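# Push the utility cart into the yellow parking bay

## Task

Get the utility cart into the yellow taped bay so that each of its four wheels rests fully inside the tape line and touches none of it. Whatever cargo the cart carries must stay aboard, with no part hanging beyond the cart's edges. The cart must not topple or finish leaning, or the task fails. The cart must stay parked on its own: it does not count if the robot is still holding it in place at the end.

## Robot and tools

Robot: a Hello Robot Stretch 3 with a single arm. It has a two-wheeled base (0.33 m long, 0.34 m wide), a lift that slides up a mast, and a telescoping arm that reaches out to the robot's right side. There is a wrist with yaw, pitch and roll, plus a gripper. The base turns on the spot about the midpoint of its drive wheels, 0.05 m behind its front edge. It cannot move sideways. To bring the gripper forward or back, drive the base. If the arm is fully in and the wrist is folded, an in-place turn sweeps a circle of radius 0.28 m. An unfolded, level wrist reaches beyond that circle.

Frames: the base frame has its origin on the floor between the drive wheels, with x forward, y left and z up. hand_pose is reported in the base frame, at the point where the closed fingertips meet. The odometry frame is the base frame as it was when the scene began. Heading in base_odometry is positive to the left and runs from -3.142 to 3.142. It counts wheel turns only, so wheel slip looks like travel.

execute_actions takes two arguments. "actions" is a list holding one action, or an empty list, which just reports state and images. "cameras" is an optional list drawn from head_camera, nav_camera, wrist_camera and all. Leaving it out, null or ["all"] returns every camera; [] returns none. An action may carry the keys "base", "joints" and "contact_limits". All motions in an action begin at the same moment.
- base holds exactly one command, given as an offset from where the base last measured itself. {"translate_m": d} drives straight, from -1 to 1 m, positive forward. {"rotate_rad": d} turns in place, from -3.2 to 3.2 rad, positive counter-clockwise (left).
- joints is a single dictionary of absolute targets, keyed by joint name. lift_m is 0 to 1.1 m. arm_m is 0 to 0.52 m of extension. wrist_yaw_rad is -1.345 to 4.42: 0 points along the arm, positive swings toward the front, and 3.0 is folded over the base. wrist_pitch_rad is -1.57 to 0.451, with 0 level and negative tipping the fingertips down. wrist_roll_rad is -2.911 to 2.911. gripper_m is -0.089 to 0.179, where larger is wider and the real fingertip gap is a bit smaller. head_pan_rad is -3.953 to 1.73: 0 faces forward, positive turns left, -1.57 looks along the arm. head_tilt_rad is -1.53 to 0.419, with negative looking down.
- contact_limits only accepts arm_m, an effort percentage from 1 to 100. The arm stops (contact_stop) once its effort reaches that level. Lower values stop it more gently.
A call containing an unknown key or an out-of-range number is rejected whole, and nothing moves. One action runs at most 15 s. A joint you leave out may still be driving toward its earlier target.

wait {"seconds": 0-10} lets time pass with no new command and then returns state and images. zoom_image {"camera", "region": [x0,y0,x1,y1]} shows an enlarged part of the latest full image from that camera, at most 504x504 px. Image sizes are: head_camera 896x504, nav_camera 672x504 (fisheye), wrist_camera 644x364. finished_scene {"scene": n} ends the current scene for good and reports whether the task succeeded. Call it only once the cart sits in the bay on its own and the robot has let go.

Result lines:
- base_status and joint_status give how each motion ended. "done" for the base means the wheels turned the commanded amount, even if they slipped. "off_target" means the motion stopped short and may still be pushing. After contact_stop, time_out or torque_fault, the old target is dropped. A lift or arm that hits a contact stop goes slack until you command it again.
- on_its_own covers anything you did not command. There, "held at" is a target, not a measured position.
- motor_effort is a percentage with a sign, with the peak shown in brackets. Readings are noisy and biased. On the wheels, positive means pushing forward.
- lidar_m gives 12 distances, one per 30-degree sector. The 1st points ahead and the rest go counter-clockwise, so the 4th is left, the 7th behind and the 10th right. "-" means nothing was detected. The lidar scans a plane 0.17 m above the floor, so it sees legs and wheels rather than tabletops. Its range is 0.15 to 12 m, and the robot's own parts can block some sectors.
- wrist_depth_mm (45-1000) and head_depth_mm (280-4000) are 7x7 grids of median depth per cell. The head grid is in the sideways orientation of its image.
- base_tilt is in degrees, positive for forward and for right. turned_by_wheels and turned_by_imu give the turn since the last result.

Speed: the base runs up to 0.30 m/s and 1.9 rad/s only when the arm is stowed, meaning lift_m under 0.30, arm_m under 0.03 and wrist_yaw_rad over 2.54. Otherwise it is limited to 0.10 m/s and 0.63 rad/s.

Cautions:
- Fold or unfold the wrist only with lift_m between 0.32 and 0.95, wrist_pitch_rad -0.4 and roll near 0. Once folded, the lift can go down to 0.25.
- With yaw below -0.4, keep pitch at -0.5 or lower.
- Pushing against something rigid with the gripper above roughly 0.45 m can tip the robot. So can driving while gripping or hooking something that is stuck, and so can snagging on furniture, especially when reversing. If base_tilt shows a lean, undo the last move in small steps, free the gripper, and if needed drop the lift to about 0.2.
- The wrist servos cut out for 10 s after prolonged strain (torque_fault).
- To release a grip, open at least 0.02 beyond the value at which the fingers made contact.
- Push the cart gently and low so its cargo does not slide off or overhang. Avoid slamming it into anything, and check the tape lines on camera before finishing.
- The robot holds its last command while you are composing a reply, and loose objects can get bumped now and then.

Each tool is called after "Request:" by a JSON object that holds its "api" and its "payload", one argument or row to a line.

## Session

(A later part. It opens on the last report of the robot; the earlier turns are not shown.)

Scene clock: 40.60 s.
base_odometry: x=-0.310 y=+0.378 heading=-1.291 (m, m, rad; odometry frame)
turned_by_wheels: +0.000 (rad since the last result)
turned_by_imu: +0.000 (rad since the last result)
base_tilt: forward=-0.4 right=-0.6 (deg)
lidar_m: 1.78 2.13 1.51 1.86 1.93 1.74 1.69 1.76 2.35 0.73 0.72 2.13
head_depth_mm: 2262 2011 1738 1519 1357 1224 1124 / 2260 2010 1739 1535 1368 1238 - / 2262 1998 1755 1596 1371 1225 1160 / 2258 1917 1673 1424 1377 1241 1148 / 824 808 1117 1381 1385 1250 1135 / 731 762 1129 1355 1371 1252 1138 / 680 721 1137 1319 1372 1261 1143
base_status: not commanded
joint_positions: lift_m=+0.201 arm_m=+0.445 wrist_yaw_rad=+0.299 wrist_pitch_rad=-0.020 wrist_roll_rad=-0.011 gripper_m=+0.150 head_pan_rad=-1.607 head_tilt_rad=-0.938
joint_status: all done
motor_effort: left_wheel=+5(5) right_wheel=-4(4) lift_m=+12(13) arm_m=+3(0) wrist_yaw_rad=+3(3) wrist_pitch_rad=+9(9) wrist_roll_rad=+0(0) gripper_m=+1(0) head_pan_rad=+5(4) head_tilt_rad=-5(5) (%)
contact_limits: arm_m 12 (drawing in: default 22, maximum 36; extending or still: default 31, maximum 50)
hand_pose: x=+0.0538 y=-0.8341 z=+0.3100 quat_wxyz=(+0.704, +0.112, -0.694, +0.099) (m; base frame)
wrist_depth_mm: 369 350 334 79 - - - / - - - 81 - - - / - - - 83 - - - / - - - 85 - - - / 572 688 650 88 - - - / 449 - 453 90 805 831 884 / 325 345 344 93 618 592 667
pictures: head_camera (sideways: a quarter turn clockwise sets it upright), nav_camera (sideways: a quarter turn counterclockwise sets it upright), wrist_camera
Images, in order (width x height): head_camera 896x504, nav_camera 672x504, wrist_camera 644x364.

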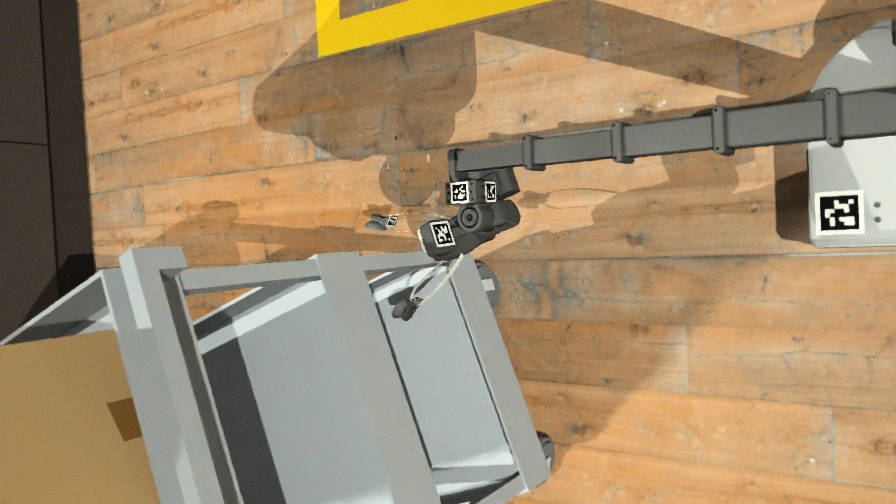

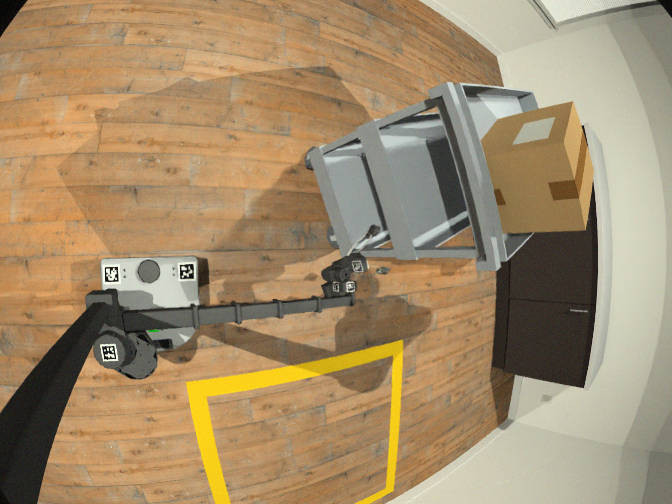

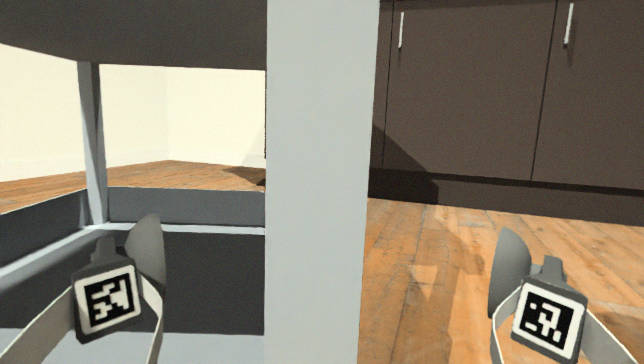

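Request:
{"api": "execute_actions", "payload": {
  "actions": [
    {"joints": {"gripper_m": 0.0}}
  ]
}}

Scene clock: 42.77 s.
base_odometry: x=-0.310 y=+0.378 heading=-1.291 (m, m, rad; odometry frame)
turned_by_wheels: +0.000 (rad since the last result)
turned_by_imu: +0.001 (rad since the last result)
base_tilt: forward=-0.2 right=-0.6 (deg)
lidar_m: 1.79 2.13 1.51 1.86 1.94 1.74 1.70 1.76 2.35 0.73 0.72 2.13
head_depth_mm: 2276 1995 1740 1522 1361 1216 1122 / 2222 2015 1747 1529 1359 1239 - / 2233 2043 1754 1582 1370 1235 1162 / 2261 1924 1663 1449 1379 1244 1138 / 828 809 1119 1397 1386 1241 1136 / 732 762 1126 1351 1379 1254 1141 / 682 721 1130 1319 1379 1263 1142
base_status: not commanded
joint_positions: lift_m=+0.201 arm_m=+0.445 wrist_yaw_rad=+0.310 wrist_pitch_rad=-0.020 wrist_roll_rad=-0.010 gripper_m=+0.001 head_pan_rad=-1.607 head_tilt_rad=-0.938
joint_status: all done
motor_effort: left_wheel=+13(14) right_wheel=-13(13) lift_m=+12(13) arm_m=+3(3) wrist_yaw_rad=-12(13) wrist_pitch_rad=+9(9) wrist_roll_rad=+0(0) gripper_m=-19(94) head_pan_rad=+4(5) head_tilt_rad=-5(5) (%)
hand_pose: x=+0.0565 y=-0.8333 z=+0.3100 quat_wxyz=(+0.704, +0.116, -0.694, +0.102) (m; base frame)
wrist_depth_mm: 362 351 337 79 - - - / - - - 81 - - - / - - - 83 - - - / - 722 - 85 - - - / 560 644 719 87 - - - / 442 452 - 90 - 825 844 / 340 345 341 93 587 625 630
pictures: head_camera (sideways: a quarter turn clockwise sets it upright), nav_camera (sideways: a quarter turn counterclockwise sets it upright), wrist_camera
Images, in order (width x height): head_camera 896x504, nav_camera 672x504, wrist_camera 644x364.

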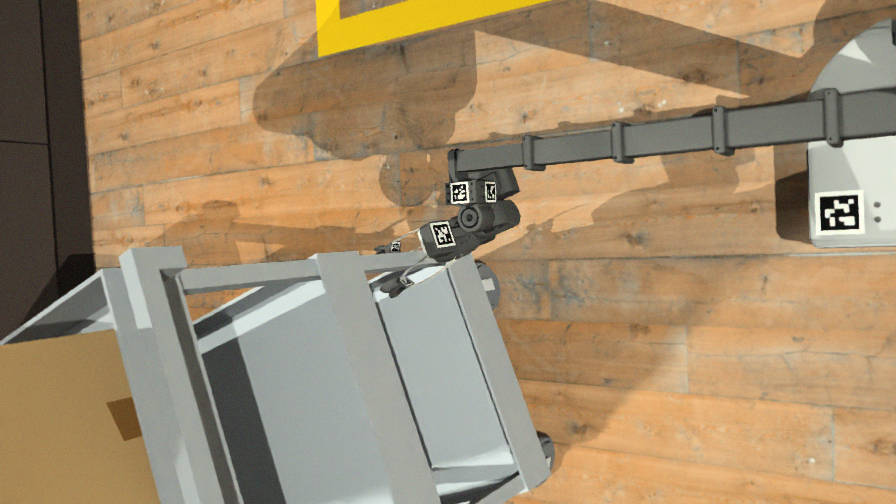

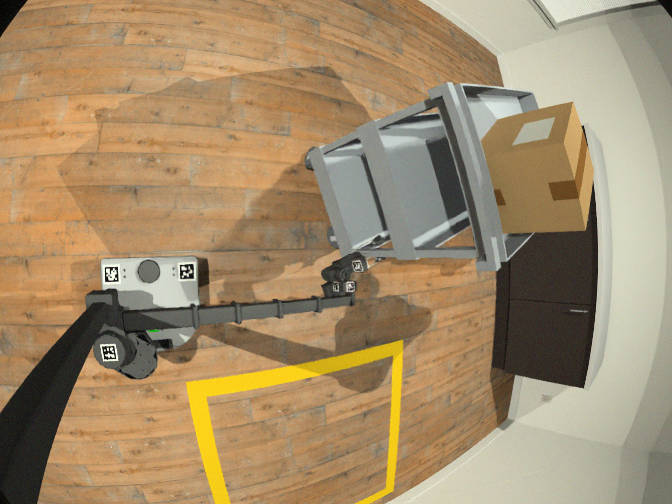

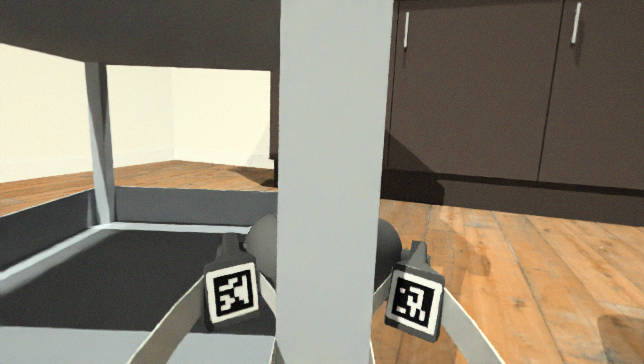

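Request:
{"api": "execute_actions", "payload": {
  "actions": [
    {"base": {"translate_m": -0.12}, "joints": {"wrist_yaw_rad": 0.34}}
  ]
}}

Scene clock: 45.20 s.
base_odometry: x=-0.343 y=+0.493 heading=-1.290 (m, m, rad; odometry frame)
turned_by_wheels: +0.001 (rad since the last result)
turned_by_imu: +0.002 (rad since the last result)
base_tilt: forward=-0.2 right=-0.7 (deg)
lidar_m: 1.90 2.25 1.57 1.86 1.47 1.62 1.58 1.64 2.25 0.71 0.69 2.25
head_depth_mm: 2253 2002 1740 1521 1353 1220 1128 / 2247 2043 1726 1524 1361 1236 - / 2244 2016 1750 1594 1376 1239 1162 / 2175 1945 1727 1465 1379 1239 1148 / 874 808 1115 1371 1388 1244 1133 / 727 733 1126 1331 1371 1254 1135 / 669 705 1138 1050 1345 1261 1144
base_status: done
joint_positions: lift_m=+0.201 arm_m=+0.445 wrist_yaw_rad=+0.361 wrist_pitch_rad=-0.019 wrist_roll_rad=-0.011 gripper_m=+0.001 head_pan_rad=-1.607 head_tilt_rad=-0.938
joint_status: wrist_yaw_rad off_target (ended at +0.361, target +0.340)
on_its_own: left_wheel is at rest, and its effort (+21) is outside its rest range (-18 to +18); right_wheel is at rest, and its effort (-20) is outside its rest range (-18 to +18); wrist_yaw_rad is at rest, and its effort (-26) is outside its rest range (-12 to +12)
motor_effort: left_wheel=+21(43) right_wheel=-20(52) lift_m=+12(13) arm_m=-3(2) wrist_yaw_rad=-26(50) wrist_pitch_rad=+8(9) wrist_roll_rad=+0(0) gripper_m=-19(21) head_pan_rad=+4(4) head_tilt_rad=-4(5) (%)
hand_pose: x=+0.0689 y=-0.8295 z=+0.3103 quat_wxyz=(+0.701, +0.133, -0.690, +0.121) (m; base frame)
wrist_depth_mm: 367 351 335 81 - - - / - - - 83 - - - / - - - 85 - - - / - - - 88 - - - / 578 647 712 90 - - - / 439 450 - 93 - 833 852 / 339 344 351 95 592 631 642
pictures: head_camera (sideways: a quarter turn clockwise sets it upright), nav_camera (sideways: a quarter turn counterclockwise sets it upright), wrist_camera
Images, in order (width x height): head_camera 896x504, nav_camera 672x504, wrist_camera 644x364.

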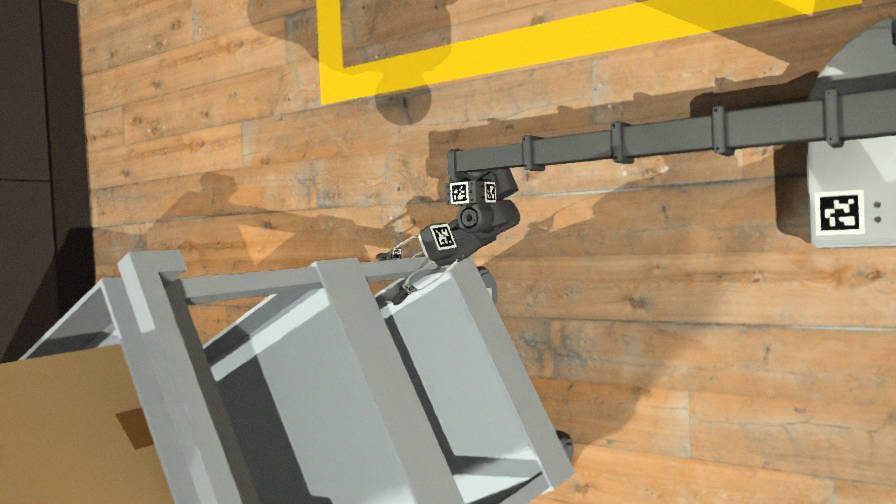

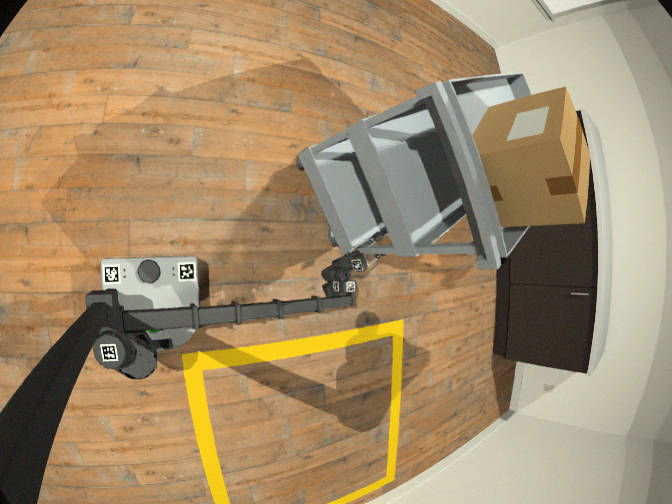

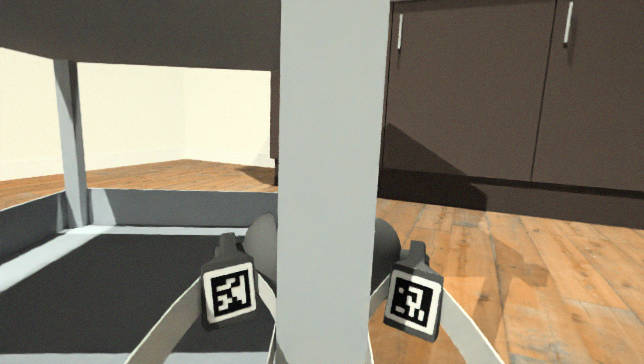

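Request:
{"api": "execute_actions", "payload": {
  "actions": [
    {"base": {"translate_m": -0.25}, "joints": {"wrist_yaw_rad": 0.44}}
  ]
}}

Scene clock: 48.97 s.
base_odometry: x=-0.413 y=+0.733 heading=-1.289 (m, m, rad; odometry frame)
turned_by_wheels: +0.001 (rad since the last result)
turned_by_imu: +0.002 (rad since the last result)
base_tilt: forward=-0.4 right=-0.8 (deg)
lidar_m: 2.15 2.51 1.70 1.42 1.85 1.38 1.33 1.38 1.90 0.69 0.64 2.50
head_depth_mm: 2392 2004 1719 1513 1357 1227 1125 / 2239 2020 1732 1523 1370 1237 - / 2240 2016 1755 1578 1370 1230 1156 / 2297 2024 1771 1533 1383 1242 1139 / 2158 807 1078 1352 1383 1249 1135 / 798 726 1124 1304 1329 1249 1140 / 668 691 1115 1022 1277 1254 1141
base_status: done
joint_positions: lift_m=+0.201 arm_m=+0.445 wrist_yaw_rad=+0.556 wrist_pitch_rad=-0.019 wrist_roll_rad=-0.011 gripper_m=+0.001 head_pan_rad=-1.607 head_tilt_rad=-0.939
joint_status: wrist_yaw_rad off_target (ended at +0.556, target +0.440)
on_its_own: wrist_yaw_rad is held at +0.549, not at your +0.440, by its stall guard, which is not easing now
motor_effort: left_wheel=+17(40) right_wheel=-17(49) lift_m=+13(13) arm_m=+0(3) wrist_yaw_rad=-9(51) wrist_pitch_rad=+8(8) wrist_roll_rad=+0(0) gripper_m=-19(21) head_pan_rad=+5(5) head_tilt_rad=-5(5) (%)
hand_pose: x=+0.1136 y=-0.8072 z=+0.3104 quat_wxyz=(+0.686, +0.200, -0.674, +0.189) (m; base frame)
wrist_depth_mm: 361 350 336 85 - - - / - - - 86 - - - / - - - 89 - - - / - - - 91 - - - / 575 645 702 94 - - - / 442 450 - 97 - 825 844 / 342 346 344 99 589 628 643
pictures: head_camera (sideways: a quarter turn clockwise sets it upright), nav_camera (sideways: a quarter turn counterclockwise sets it upright), wrist_camera
Images, in order (width x height): head_camera 896x504, nav_camera 672x504, wrist_camera 644x364.

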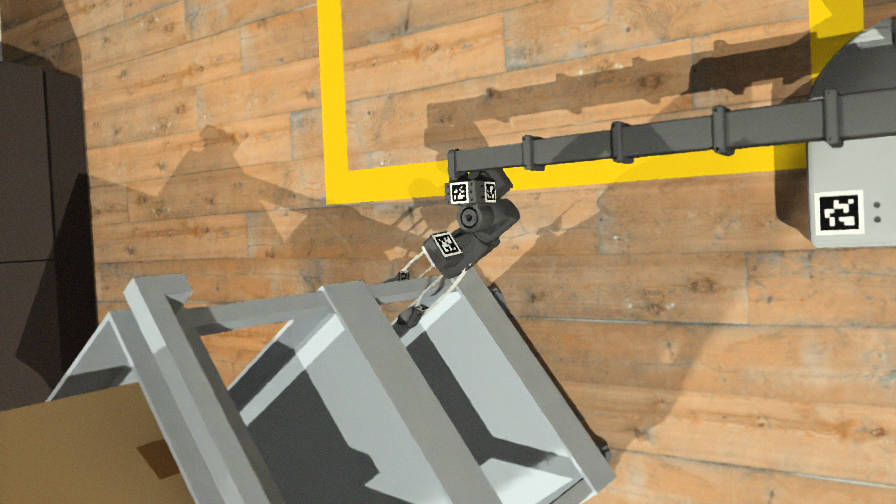

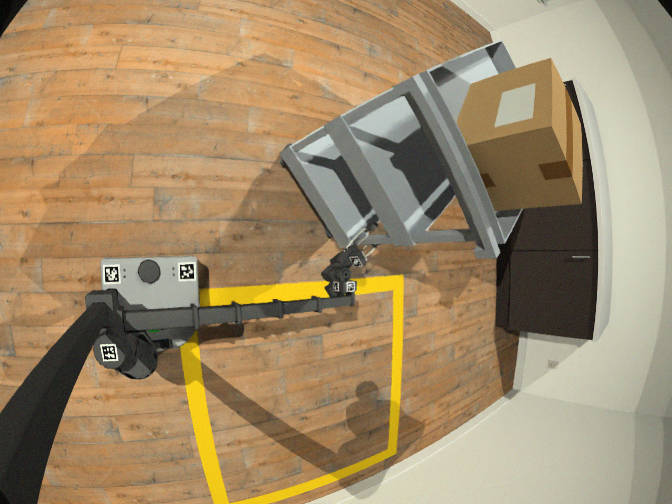

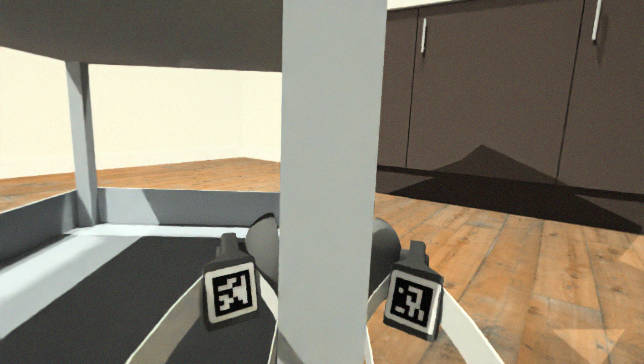

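Request:
{"api": "execute_actions", "payload": {
  "actions": [
    {"base": {"translate_m": -0.25}, "joints": {"wrist_yaw_rad": 0.64}}
  ]
}}

Scene clock: 53.03 s.
base_odometry: x=-0.482 y=+0.973 heading=-1.289 (m, m, rad; odometry frame)
turned_by_wheels: +0.000 (rad since the last result)
turned_by_imu: +0.002 (rad since the last result)
base_tilt: forward=-0.4 right=-0.6 (deg)
lidar_m: 2.39 2.63 1.86 1.40 1.50 1.12 1.08 1.12 1.55 0.68 0.59 0.59
head_depth_mm: 2394 2008 1729 1521 1354 1216 1125 / 2437 2027 1732 1531 1359 1238 - / 2245 2031 1763 1587 1373 1229 1162 / 2284 2060 1776 1591 1380 1239 1143 / 2268 823 1064 1315 1370 1252 1129 / 2111 722 1109 1045 1296 1258 1147 / 674 683 1092 992 1233 1258 1144
base_status: done
joint_positions: lift_m=+0.201 arm_m=+0.445 wrist_yaw_rad=+0.740 wrist_pitch_rad=-0.018 wrist_roll_rad=-0.011 gripper_m=+0.001 head_pan_rad=-1.607 head_tilt_rad=-0.939
joint_status: wrist_yaw_rad off_target (ended at +0.740, target +0.640)
on_its_own: wrist_yaw_rad is held at +0.744, not at your +0.640, by its stall guard, which is not easing now
motor_effort: left_wheel=+7(34) right_wheel=-7(44) lift_m=+13(13) arm_m=+0(2) wrist_yaw_rad=+5(61) wrist_pitch_rad=+8(8) wrist_roll_rad=+0(0) gripper_m=-19(21) head_pan_rad=+4(4) head_tilt_rad=-5(5) (%)
hand_pose: x=+0.1510 y=-0.7789 z=+0.3105 quat_wxyz=(+0.665, +0.260, -0.653, +0.251) (m; base frame)
wrist_depth_mm: 364 345 330 88 - - - / - 669 - 90 - - - / - - - 92 - - - / - 720 - 95 - - - / 560 648 724 97 - - - / 443 452 - 100 - 821 829 / 342 344 342 103 581 635 629
pictures: head_camera (sideways: a quarter turn clockwise sets it upright), nav_camera (sideways: a quarter turn counterclockwise sets it upright), wrist_camera
Images, in order (width x height): head_camera 896x504, nav_camera 672x504, wrist_camera 644x364.

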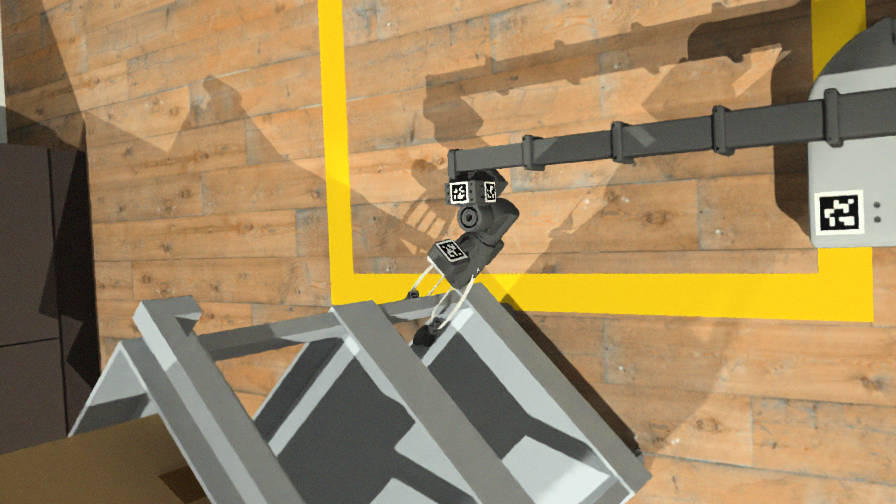

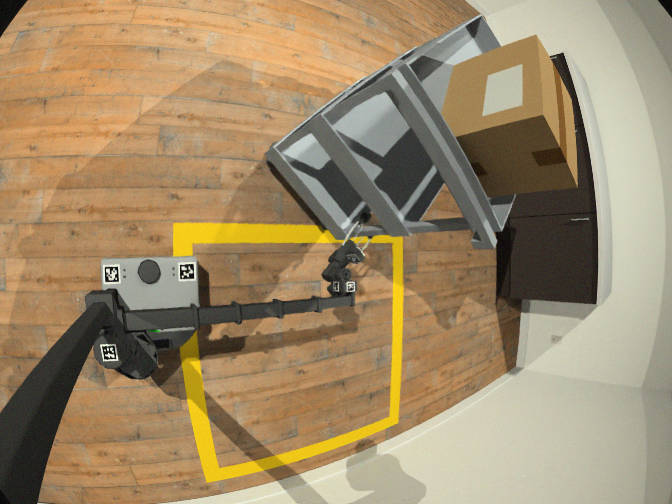

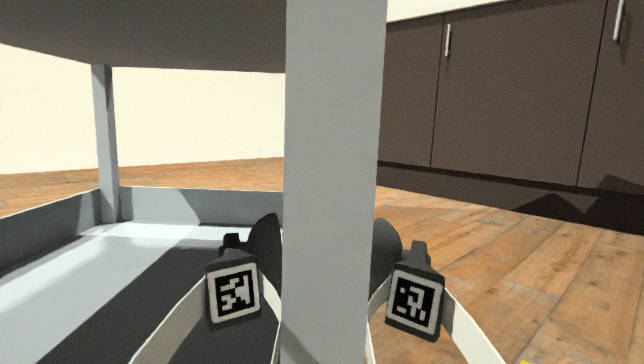

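Request:
{"api": "execute_actions", "payload": {
  "actions": [
    {"base": {"rotate_rad": -0.07}, "joints": {"wrist_yaw_rad": 0.76}}
  ],
  "cameras": ["wrist_camera"]
}}

Scene clock: 56.47 s.
base_odometry: x=-0.482 y=+0.973 heading=-1.360 (m, m, rad; odometry frame)
turned_by_wheels: -0.071 (rad since the last result)
turned_by_imu: -0.071 (rad since the last result)
base_tilt: forward=-0.4 right=-0.7 (deg)
lidar_m: 2.39 2.73 1.86 1.40 1.61 1.15 1.08 1.10 1.45 0.67 0.55 0.55
head_depth_mm: 2387 1996 1717 1522 1354 1219 1119 / 2400 2018 1742 1524 1366 1236 - / 2387 2029 1747 1568 1373 1235 1156 / 2267 2059 1758 1582 1377 1247 1140 / 2269 853 1081 1327 1367 1239 1132 / 2111 718 1100 1023 1270 1254 1138 / 678 682 1081 992 1210 1240 1149
base_status: done
joint_positions: lift_m=+0.201 arm_m=+0.445 wrist_yaw_rad=+0.755 wrist_pitch_rad=-0.016 wrist_roll_rad=-0.011 gripper_m=+0.001 head_pan_rad=-1.607 head_tilt_rad=-0.939
joint_status: all done
motor_effort: left_wheel=-10(59) right_wheel=+13(60) lift_m=+13(13) arm_m=+2(3) wrist_yaw_rad=+8(69) wrist_pitch_rad=+7(8) wrist_roll_rad=+0(0) gripper_m=-18(22) head_pan_rad=+5(5) head_tilt_rad=-4(5) (%)
hand_pose: x=+0.1539 y=-0.7761 z=+0.3110 quat_wxyz=(+0.663, +0.265, -0.651, +0.257) (m; base frame)
wrist_depth_mm: 356 342 327 95 - - - / - - - 97 - - - / - - - 99 - - - / - - - 102 - - - / 590 648 703 105 - - - / 441 453 - 108 - 823 866 / 342 347 336 111 588 627 650
pictures: wrist_camera
Images, in order (width x height): wrist_camera 644x364.

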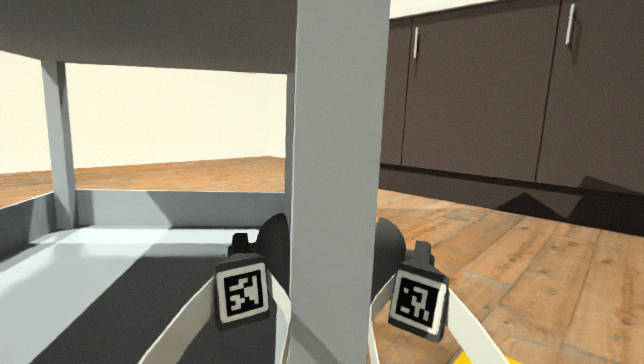

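Request:
{"api": "execute_actions", "payload": {
  "actions": []
}}

Scene clock: 57.03 s.
base_odometry: x=-0.482 y=+0.973 heading=-1.360 (m, m, rad; odometry frame)
turned_by_wheels: +0.000 (rad since the last result)
turned_by_imu: +0.000 (rad since the last result)
base_tilt: forward=-0.3 right=-0.7 (deg)
lidar_m: 2.39 2.73 1.86 1.40 1.60 1.14 1.08 1.11 1.45 0.68 0.55 0.55
head_depth_mm: 2394 2002 1727 1523 1349 1222 1128 / 2416 2025 1736 1533 1365 1239 - / 2371 2030 1754 1571 1365 1236 1164 / 2279 2054 1759 1579 1375 1242 1149 / 2250 851 1076 1325 1366 1244 1137 / 2107 716 1098 1023 1273 1257 1136 / 678 686 1082 989 1219 1240 1147
base_status: done
joint_positions: lift_m=+0.201 arm_m=+0.445 wrist_yaw_rad=+0.755 wrist_pitch_rad=-0.016 wrist_roll_rad=-0.011 gripper_m=+0.001 head_pan_rad=-1.607 head_tilt_rad=-0.939
joint_status: all done
motor_effort: left_wheel=-10(59) right_wheel=+13(60) lift_m=+13(13) arm_m=+2(3) wrist_yaw_rad=+6(69) wrist_pitch_rad=+7(8) wrist_roll_rad=+0(0) gripper_m=-18(22) head_pan_rad=+4(5) head_tilt_rad=-4(5) (%)
hand_pose: x=+0.1539 y=-0.7761 z=+0.3110 quat_wxyz=(+0.663, +0.265, -0.651, +0.257) (m; base frame)
wrist_depth_mm: 357 346 329 95 - - - / - - - 97 - - - / - - - 100 - - - / - - - 102 - - - / 593 664 703 105 - - - / 445 452 - 108 - 836 847 / 344 351 336 111 594 638 631
pictures: head_camera (sideways: a quarter turn clockwise sets it upright), nav_camera (sideways: a quarter turn counterclockwise sets it upright), wrist_camera
Images, in order (width x height): head_camera 896x504, nav_camera 672x504, wrist_camera 644x364.

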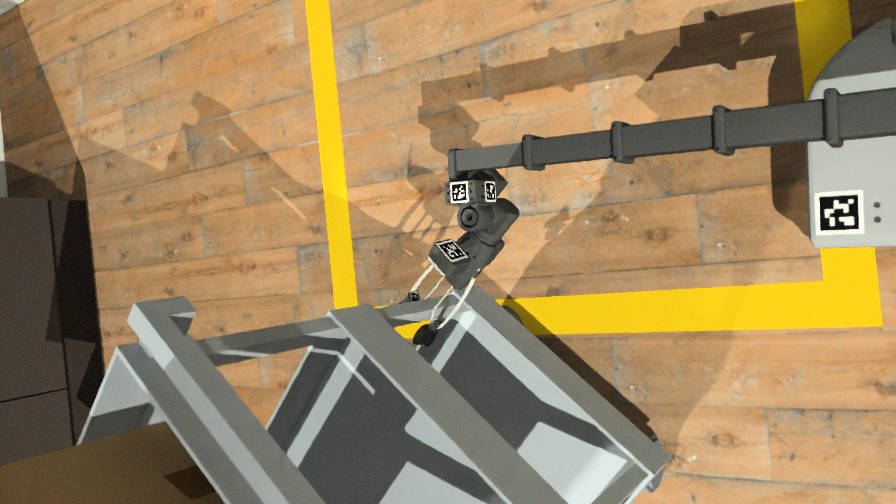

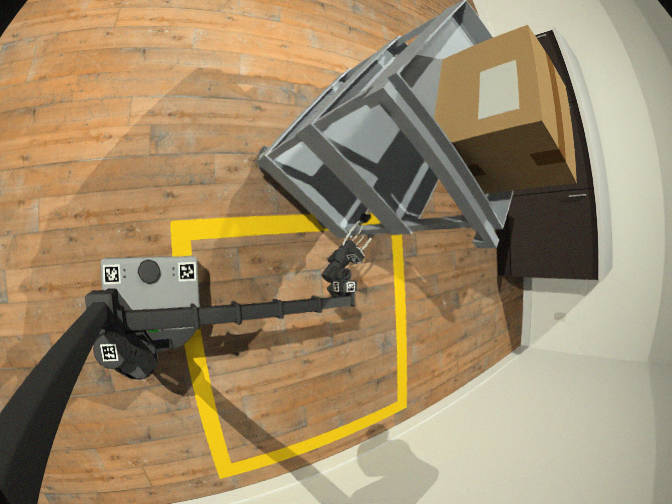

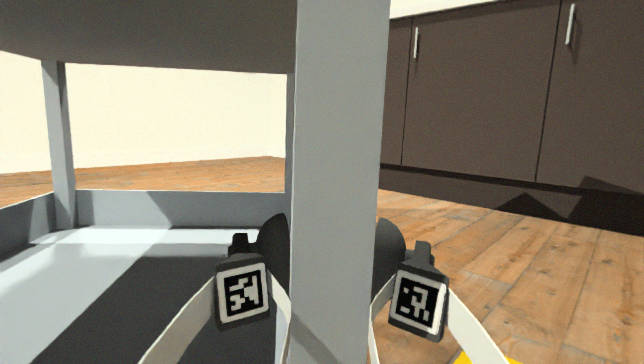

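Request:
{"api": "execute_actions", "payload": {
  "actions": [
    {"base": {"translate_m": -0.25}, "joints": {"wrist_yaw_rad": 0.78}}
  ]
}}

Scene clock: 62.20 s.
base_odometry: x=-0.535 y=+1.217 heading=-1.359 (m, m, rad; odometry frame)
turned_by_wheels: +0.001 (rad since the last result)
turned_by_imu: +0.003 (rad since the last result)
base_tilt: forward=-0.3 right=-0.6 (deg)
lidar_m: 2.64 2.05 1.96 1.42 1.23 0.88 0.83 0.86 1.12 0.68 0.51 0.52
head_depth_mm: 2258 2006 1726 1518 1355 1227 1131 / 2402 2042 1737 1519 1369 1235 - / 2439 2043 1749 1593 1370 1229 1165 / 2412 2035 1771 1577 1372 1242 1145 / 2286 1970 1670 1326 1353 1245 1132 / 2159 705 1095 997 1253 1246 1144 / 778 685 1068 997 969 1225 1144
base_status: done
joint_positions: lift_m=+0.201 arm_m=+0.445 wrist_yaw_rad=+0.787 wrist_pitch_rad=-0.015 wrist_roll_rad=-0.011 gripper_m=+0.001 head_pan_rad=-1.607 head_tilt_rad=-0.939
joint_status: all done
on_its_own: left_wheel is at rest, and its effort (+19) is outside its rest range (-18 to +18); right_wheel is at rest, and its effort (-19) is outside its rest range (-18 to +18)
motor_effort: left_wheel=+19(48) right_wheel=-19(52) lift_m=+13(13) arm_m=-1(3) wrist_yaw_rad=-9(56) wrist_pitch_rad=+7(7) wrist_roll_rad=+0(0) gripper_m=-16(19) head_pan_rad=+4(4) head_tilt_rad=-5(5) (%)
hand_pose: x=+0.1597 y=-0.7708 z=+0.3113 quat_wxyz=(+0.659, +0.275, -0.647, +0.267) (m; base frame)
wrist_depth_mm: 354 342 326 107 - - - / - - - 109 - - - / - - - 113 - - - / - - - 114 - - - / 632 657 710 118 - - - / 448 460 - 121 867 832 843 / 344 349 341 125 588 635 629
pictures: head_camera (sideways: a quarter turn clockwise sets it upright), nav_camera (sideways: a quarter turn counterclockwise sets it upright), wrist_camera
Images, in order (width x height): head_camera 896x504, nav_camera 672x504, wrist_camera 644x364.

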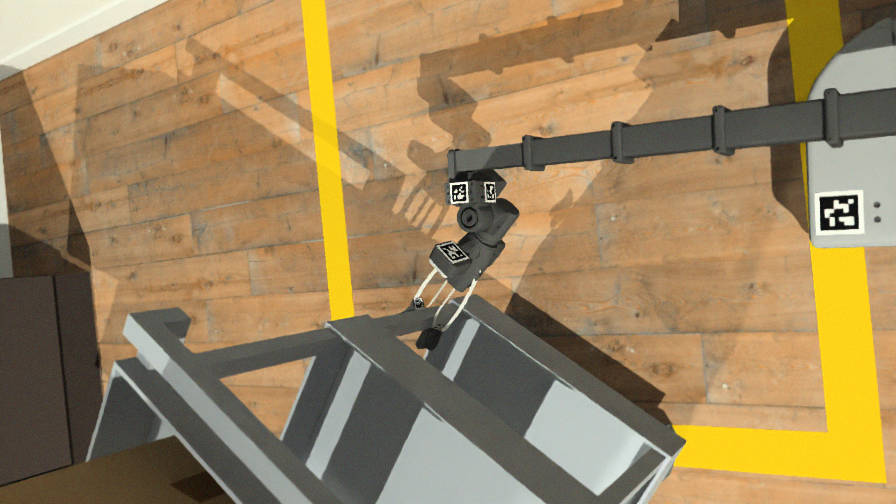

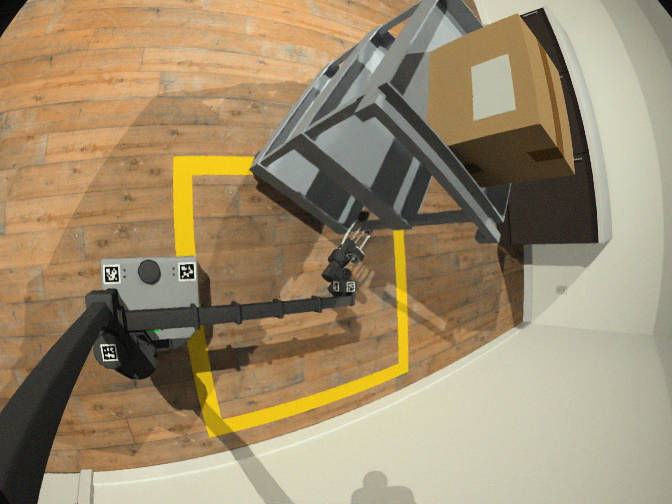

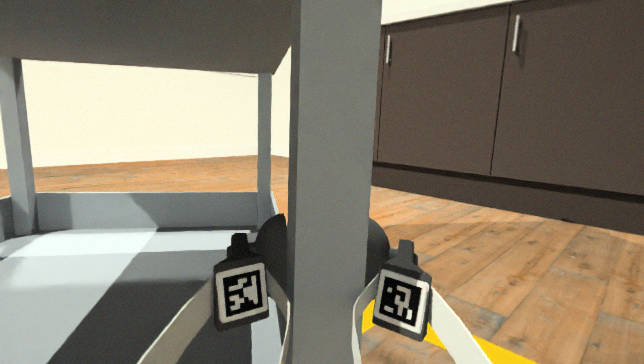

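Request:
{"api": "execute_actions", "payload": {
  "actions": [
    {"joints": {"gripper_m": 0.1, "wrist_yaw_rad": 0.78}}
  ],
  "cameras": ["wrist_camera"]
}}

Request:
{"api": "execute_actions", "payload": {
  "actions": [
    {"base": {"translate_m": 0.035}, "joints": {"arm_m": 0.48}}
  ],
  "cameras": ["wrist_camera", "head_camera"]
}}

Scene clock: 64.10 s.
base_odometry: x=-0.535 y=+1.217 heading=-1.359 (m, m, rad; odometry frame)
turned_by_wheels: -0.001 (rad since the last result)
turned_by_imu: -0.001 (rad since the last result)
base_tilt: forward=-0.3 right=-0.5 (deg)
lidar_m: 2.64 2.05 1.96 1.41 1.24 0.88 0.83 0.85 1.12 0.68 0.51 0.52
head_depth_mm: 2235 2009 1718 1513 1360 1226 1127 / 2403 2009 1753 1532 1366 1234 - / 2436 2037 1751 1594 1360 1230 1160 / 2406 2042 1765 1579 1378 1244 1143 / 2299 1982 1680 1314 1367 1249 1133 / 2144 704 1096 997 1247 1246 1141 / 776 686 1074 994 971 1218 1142
base_status: not commanded
joint_positions: lift_m=+0.201 arm_m=+0.445 wrist_yaw_rad=+0.781 wrist_pitch_rad=-0.016 wrist_roll_rad=-0.011 gripper_m=+0.100 head_pan_rad=-1.607 head_tilt_rad=-0.939
joint_status: all done
motor_effort: left_wheel=+6(19) right_wheel=-5(18) lift_m=+13(13) arm_m=-1(1) wrist_yaw_rad=-2(12) wrist_pitch_rad=+7(7) wrist_roll_rad=+0(0) gripper_m=+0(87) head_pan_rad=+4(4) head_tilt_rad=-5(5) (%)
hand_pose: x=+0.1587 y=-0.7718 z=+0.3111 quat_wxyz=(+0.660, +0.273, -0.648, +0.265) (m; base frame)
wrist_depth_mm: 360 343 332 107 - - - / - - - 110 - - - / - - - 113 - - - / - - - 116 - - - / 621 652 667 120 - - - / 446 474 460 123 818 870 861 / 343 333 353 127 618 597 641
pictures: wrist_camera
Images, in order (width x height): wrist_camera 644x364.

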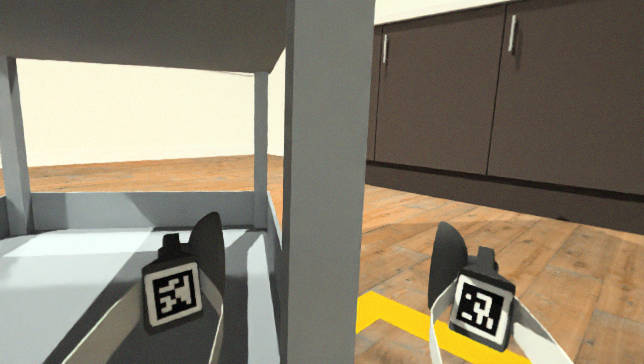

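Scene clock: 65.40 s.
base_odometry: x=-0.528 y=+1.183 heading=-1.359 (m, m, rad; odometry frame)
turned_by_wheels: +0.000 (rad since the last result)
turned_by_imu: +0.000 (rad since the last result)
base_tilt: forward=-0.2 right=-0.6 (deg)
lidar_m: 2.60 2.80 1.96 1.41 1.28 0.92 0.87 0.89 1.17 0.64 0.48 0.59
head_depth_mm: 2258 1998 1724 1528 1355 1223 1124 / 2399 2035 1741 1528 1366 1237 - / 2442 2029 1747 1592 1375 1236 1162 / 2364 2007 1768 1572 1380 1244 1143 / 2256 757 1059 1305 1342 1251 1134 / 2123 703 1089 1003 1225 1231 1136 / 636 659 614 988 913 1242 1140
base_status: done
joint_positions: lift_m=+0.201 arm_m=+0.480 wrist_yaw_rad=+0.781 wrist_pitch_rad=-0.016 wrist_roll_rad=-0.011 gripper_m=+0.100 head_pan_rad=-1.607 head_tilt_rad=-0.939
joint_status: all done
motor_effort: left_wheel=+5(11) right_wheel=-4(5) lift_m=+13(13) arm_m=+3(4) wrist_yaw_rad=+0(1) wrist_pitch_rad=+7(7) wrist_roll_rad=+0(0) gripper_m=+1(1) head_pan_rad=+4(4) head_tilt_rad=-4(3) (%)
hand_pose: x=+0.1587 y=-0.8064 z=+0.3110 quat_wxyz=(+0.660, +0.273, -0.648, +0.265) (m; base frame)
wrist_depth_mm: 357 345 328 60 - - - / - - - 62 - - - / - - - 64 - - - / - - - 65 - - - / 606 636 648 67 - - - / 448 479 410 69 781 858 848 / 344 333 336 71 602 585 630
pictures: head_camera (sideways: a quarter turn clockwise sets it upright), wrist_camera
Images, in order (width x height): head_camera 896x504, wrist_camera 644x364.

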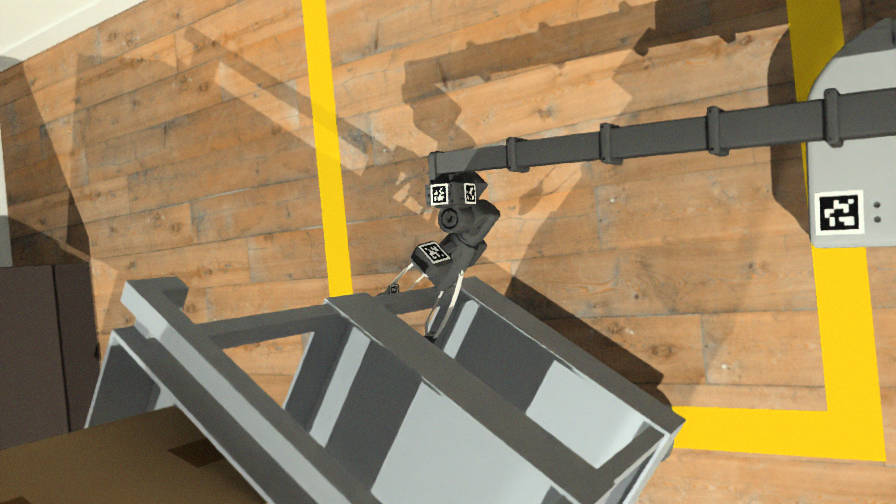

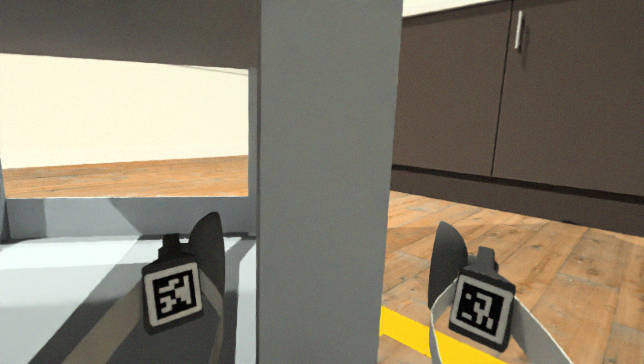

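Request:
{"api": "execute_actions", "payload": {
  "actions": [
    {"joints": {"gripper_m": 0.0}}
  ],
  "cameras": ["wrist_camera"]
}}

Scene clock: 67.03 s.
base_odometry: x=-0.528 y=+1.183 heading=-1.359 (m, m, rad; odometry frame)
turned_by_wheels: +0.000 (rad since the last result)
turned_by_imu: +0.000 (rad since the last result)
base_tilt: forward=-0.3 right=-0.7 (deg)
lidar_m: 2.60 2.80 1.96 1.41 1.29 0.92 0.87 0.89 1.17 0.64 0.48 0.59
head_depth_mm: 2264 2019 1730 1519 1354 1223 1124 / 2423 2022 1743 1536 1363 1230 - / 2431 2039 1739 1602 1371 1235 1160 / 2349 2005 1760 1579 1380 1244 1145 / 2276 759 1065 1315 1339 1241 1132 / 2143 703 1088 1003 1225 1235 1139 / 636 656 614 988 910 1236 1150
base_status: not commanded
joint_positions: lift_m=+0.201 arm_m=+0.480 wrist_yaw_rad=+0.792 wrist_pitch_rad=-0.016 wrist_roll_rad=-0.011 gripper_m=+0.001 head_pan_rad=-1.607 head_tilt_rad=-0.939
joint_status: all done
on_its_own: wrist_yaw_rad is at rest, and its effort (-14) is outside its rest range (-12 to +12)
motor_effort: left_wheel=+13(13) right_wheel=-12(13) lift_m=+13(13) arm_m=+3(3) wrist_yaw_rad=-14(15) wrist_pitch_rad=+7(7) wrist_roll_rad=+0(0) gripper_m=-24(100) head_pan_rad=+4(5) head_tilt_rad=-4(6) (%)
hand_pose: x=+0.1606 y=-0.8046 z=+0.3110 quat_wxyz=(+0.658, +0.277, -0.646, +0.269) (m; base frame)
wrist_depth_mm: 360 341 327 59 63 - - / - - - 61 - - - / - - - 63 - - - / - - - 65 - - - / 596 634 655 66 - - - / 441 454 - 68 71 842 857 / 343 347 335 70 562 622 635
pictures: wrist_camera
Images, in order (width x height): wrist_camera 644x364.

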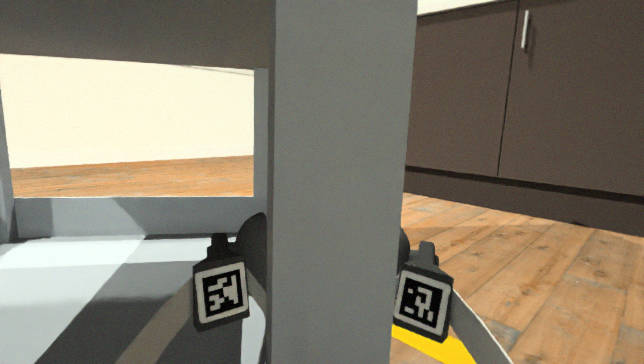

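Request:
{"api": "execute_actions", "payload": {
  "actions": [
    {"base": {"translate_m": -0.26}, "joints": {"wrist_yaw_rad": 0.81}}
  ]
}}

Scene clock: 70.83 s.
base_odometry: x=-0.583 y=+1.437 heading=-1.358 (m, m, rad; odometry frame)
turned_by_wheels: +0.001 (rad since the last result)
turned_by_imu: +0.002 (rad since the last result)
base_tilt: forward=-0.4 right=-0.8 (deg)
lidar_m: 2.86 2.18 1.46 1.84 0.89 0.65 0.61 0.63 0.82 0.64 0.46 0.46
head_depth_mm: 1683 1782 1708 1519 1352 1221 1126 / 2297 2010 1744 1523 1364 1235 - / 2472 2026 1749 1590 1366 1231 1159 / 2486 2045 1765 1590 1375 1245 1148 / 2389 853 1072 1309 1337 1246 1129 / 2187 703 1074 982 1212 1234 1135 / 679 672 626 991 882 1220 1140
base_status: done
joint_positions: lift_m=+0.201 arm_m=+0.480 wrist_yaw_rad=+0.978 wrist_pitch_rad=-0.017 wrist_roll_rad=-0.011 gripper_m=+0.004 head_pan_rad=-1.607 head_tilt_rad=-0.939
joint_status: wrist_yaw_rad off_target (ended at +0.978, target +0.810)
on_its_own: wrist_yaw_rad is held at +0.959, not at your +0.810, by its stall guard, which is not easing now; wrist_yaw_rad is at rest, and its effort (-25) is outside its rest range (-12 to +12)
motor_effort: left_wheel=+16(39) right_wheel=-14(48) lift_m=+13(13) arm_m=+2(2) wrist_yaw_rad=-25(81) wrist_pitch_rad=+8(8) wrist_roll_rad=+0(1) gripper_m=-21(25) head_pan_rad=+5(4) head_tilt_rad=-5(3) (%)
hand_pose: x=+0.1907 y=-0.7679 z=+0.3107 quat_wxyz=(+0.631, +0.336, -0.617, +0.328) (m; base frame)
wrist_depth_mm: 358 344 330 62 - - - / - - - 63 - - - / - - - 65 - - - / - - - 67 - - - / 585 644 671 69 - - - / 448 453 - 71 768 835 849 / 343 345 338 73 581 637 638
pictures: head_camera (sideways: a quarter turn clockwise sets it upright), nav_camera (sideways: a quarter turn counterclockwise sets it upright), wrist_camera
Images, in order (width x height): head_camera 896x504, nav_camera 672x504, wrist_camera 644x364.

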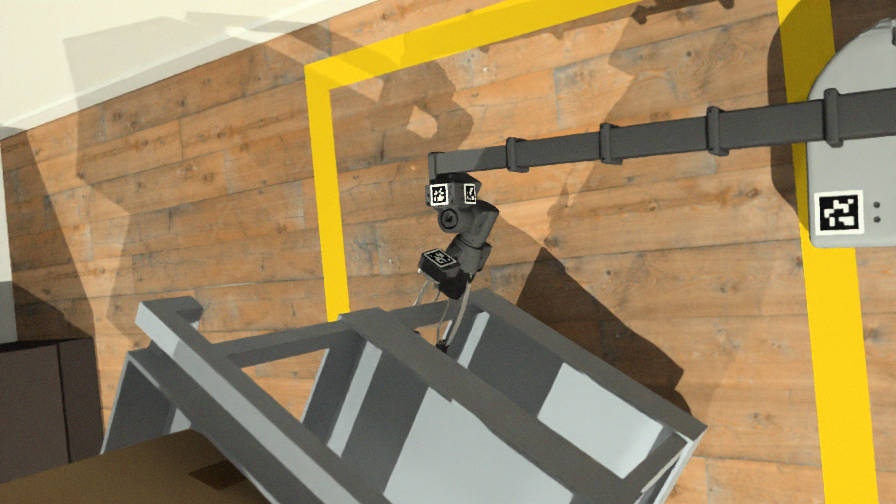

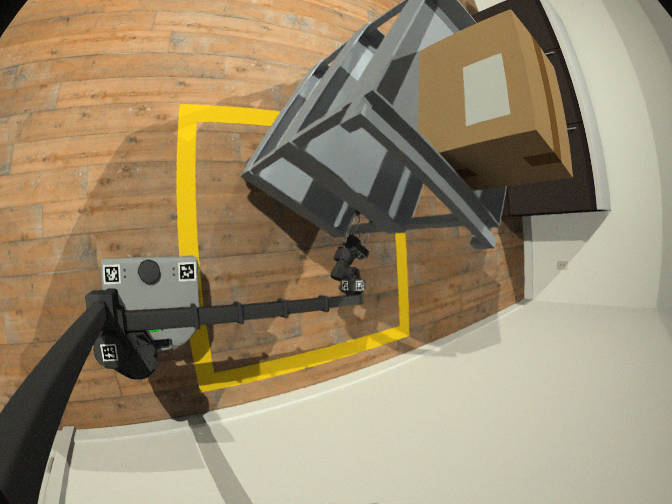

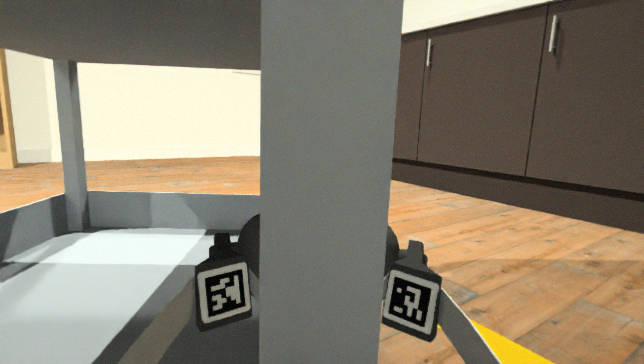

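Request:
{"api": "execute_actions", "payload": {
  "actions": [
    {"base": {"translate_m": -0.16}, "joints": {"wrist_yaw_rad": 0.99}}
  ]
}}

Scene clock: 75.10 s.
base_odometry: x=-0.617 y=+1.594 heading=-1.358 (m, m, rad; odometry frame)
turned_by_wheels: +0.001 (rad since the last result)
turned_by_imu: +0.001 (rad since the last result)
base_tilt: forward=-0.3 right=-0.7 (deg)
lidar_m: 3.00 2.30 1.51 1.83 0.64 0.48 0.45 0.46 0.61 0.64 0.45 0.44
head_depth_mm: 1266 1316 1388 1435 1332 1228 1127 / 1756 1869 1711 1533 1359 1225 - / 2364 2040 1759 1590 1375 1233 1155 / 2440 2034 1768 1577 1380 1241 1142 / 2457 1938 1703 1307 1343 1250 1135 / 2344 701 1059 986 1211 1216 1141 / 2090 673 603 993 877 1207 1147
base_status: done
joint_positions: lift_m=+0.201 arm_m=+0.480 wrist_yaw_rad=+1.057 wrist_pitch_rad=-0.017 wrist_roll_rad=-0.012 gripper_m=+0.004 head_pan_rad=-1.607 head_tilt_rad=-0.939
joint_status: wrist_yaw_rad off_target (ended at +1.057, target +0.990)
on_its_own: wrist_yaw_rad is held at +1.051, not at your +0.990, by its stall guard, which is not easing now
motor_effort: left_wheel=+14(41) right_wheel=-13(51) lift_m=+13(13) arm_m=+2(1) wrist_yaw_rad=-8(59) wrist_pitch_rad=+8(8) wrist_roll_rad=+1(1) gripper_m=-20(22) head_pan_rad=+4(4) head_tilt_rad=-5(4) (%)
hand_pose: x=+0.2014 y=-0.7505 z=+0.3108 quat_wxyz=(+0.618, +0.360, -0.603, +0.353) (m; base frame)
wrist_depth_mm: 361 345 329 63 - - - / - - - 64 - - - / - - - 66 - - - / - - - 68 - - - / 566 656 665 69 - - - / 441 455 - 71 421 829 840 / 344 349 335 74 590 631 635
pictures: head_camera (sideways: a quarter turn clockwise sets it upright), nav_camera (sideways: a quarter turn counterclockwise sets it upright), wrist_camera
Images, in order (width x height): head_camera 896x504, nav_camera 672x504, wrist_camera 644x364.

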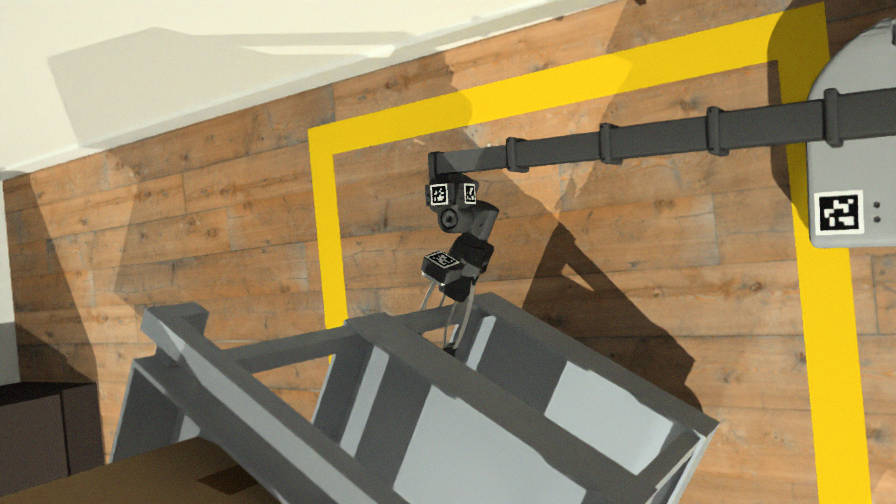

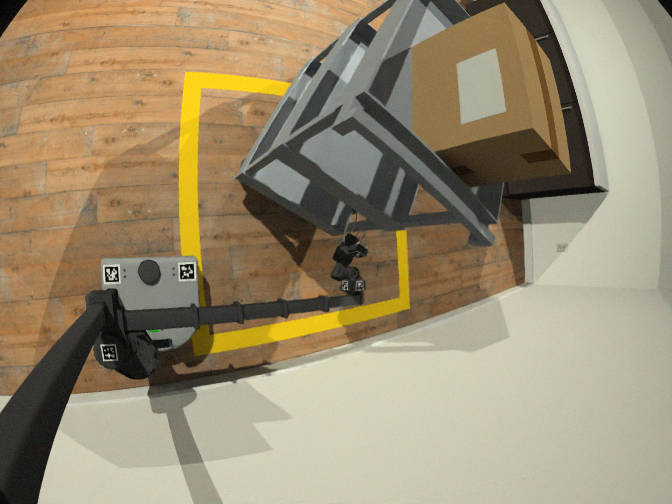

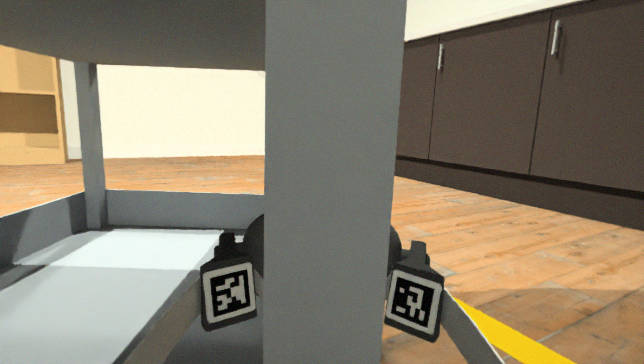

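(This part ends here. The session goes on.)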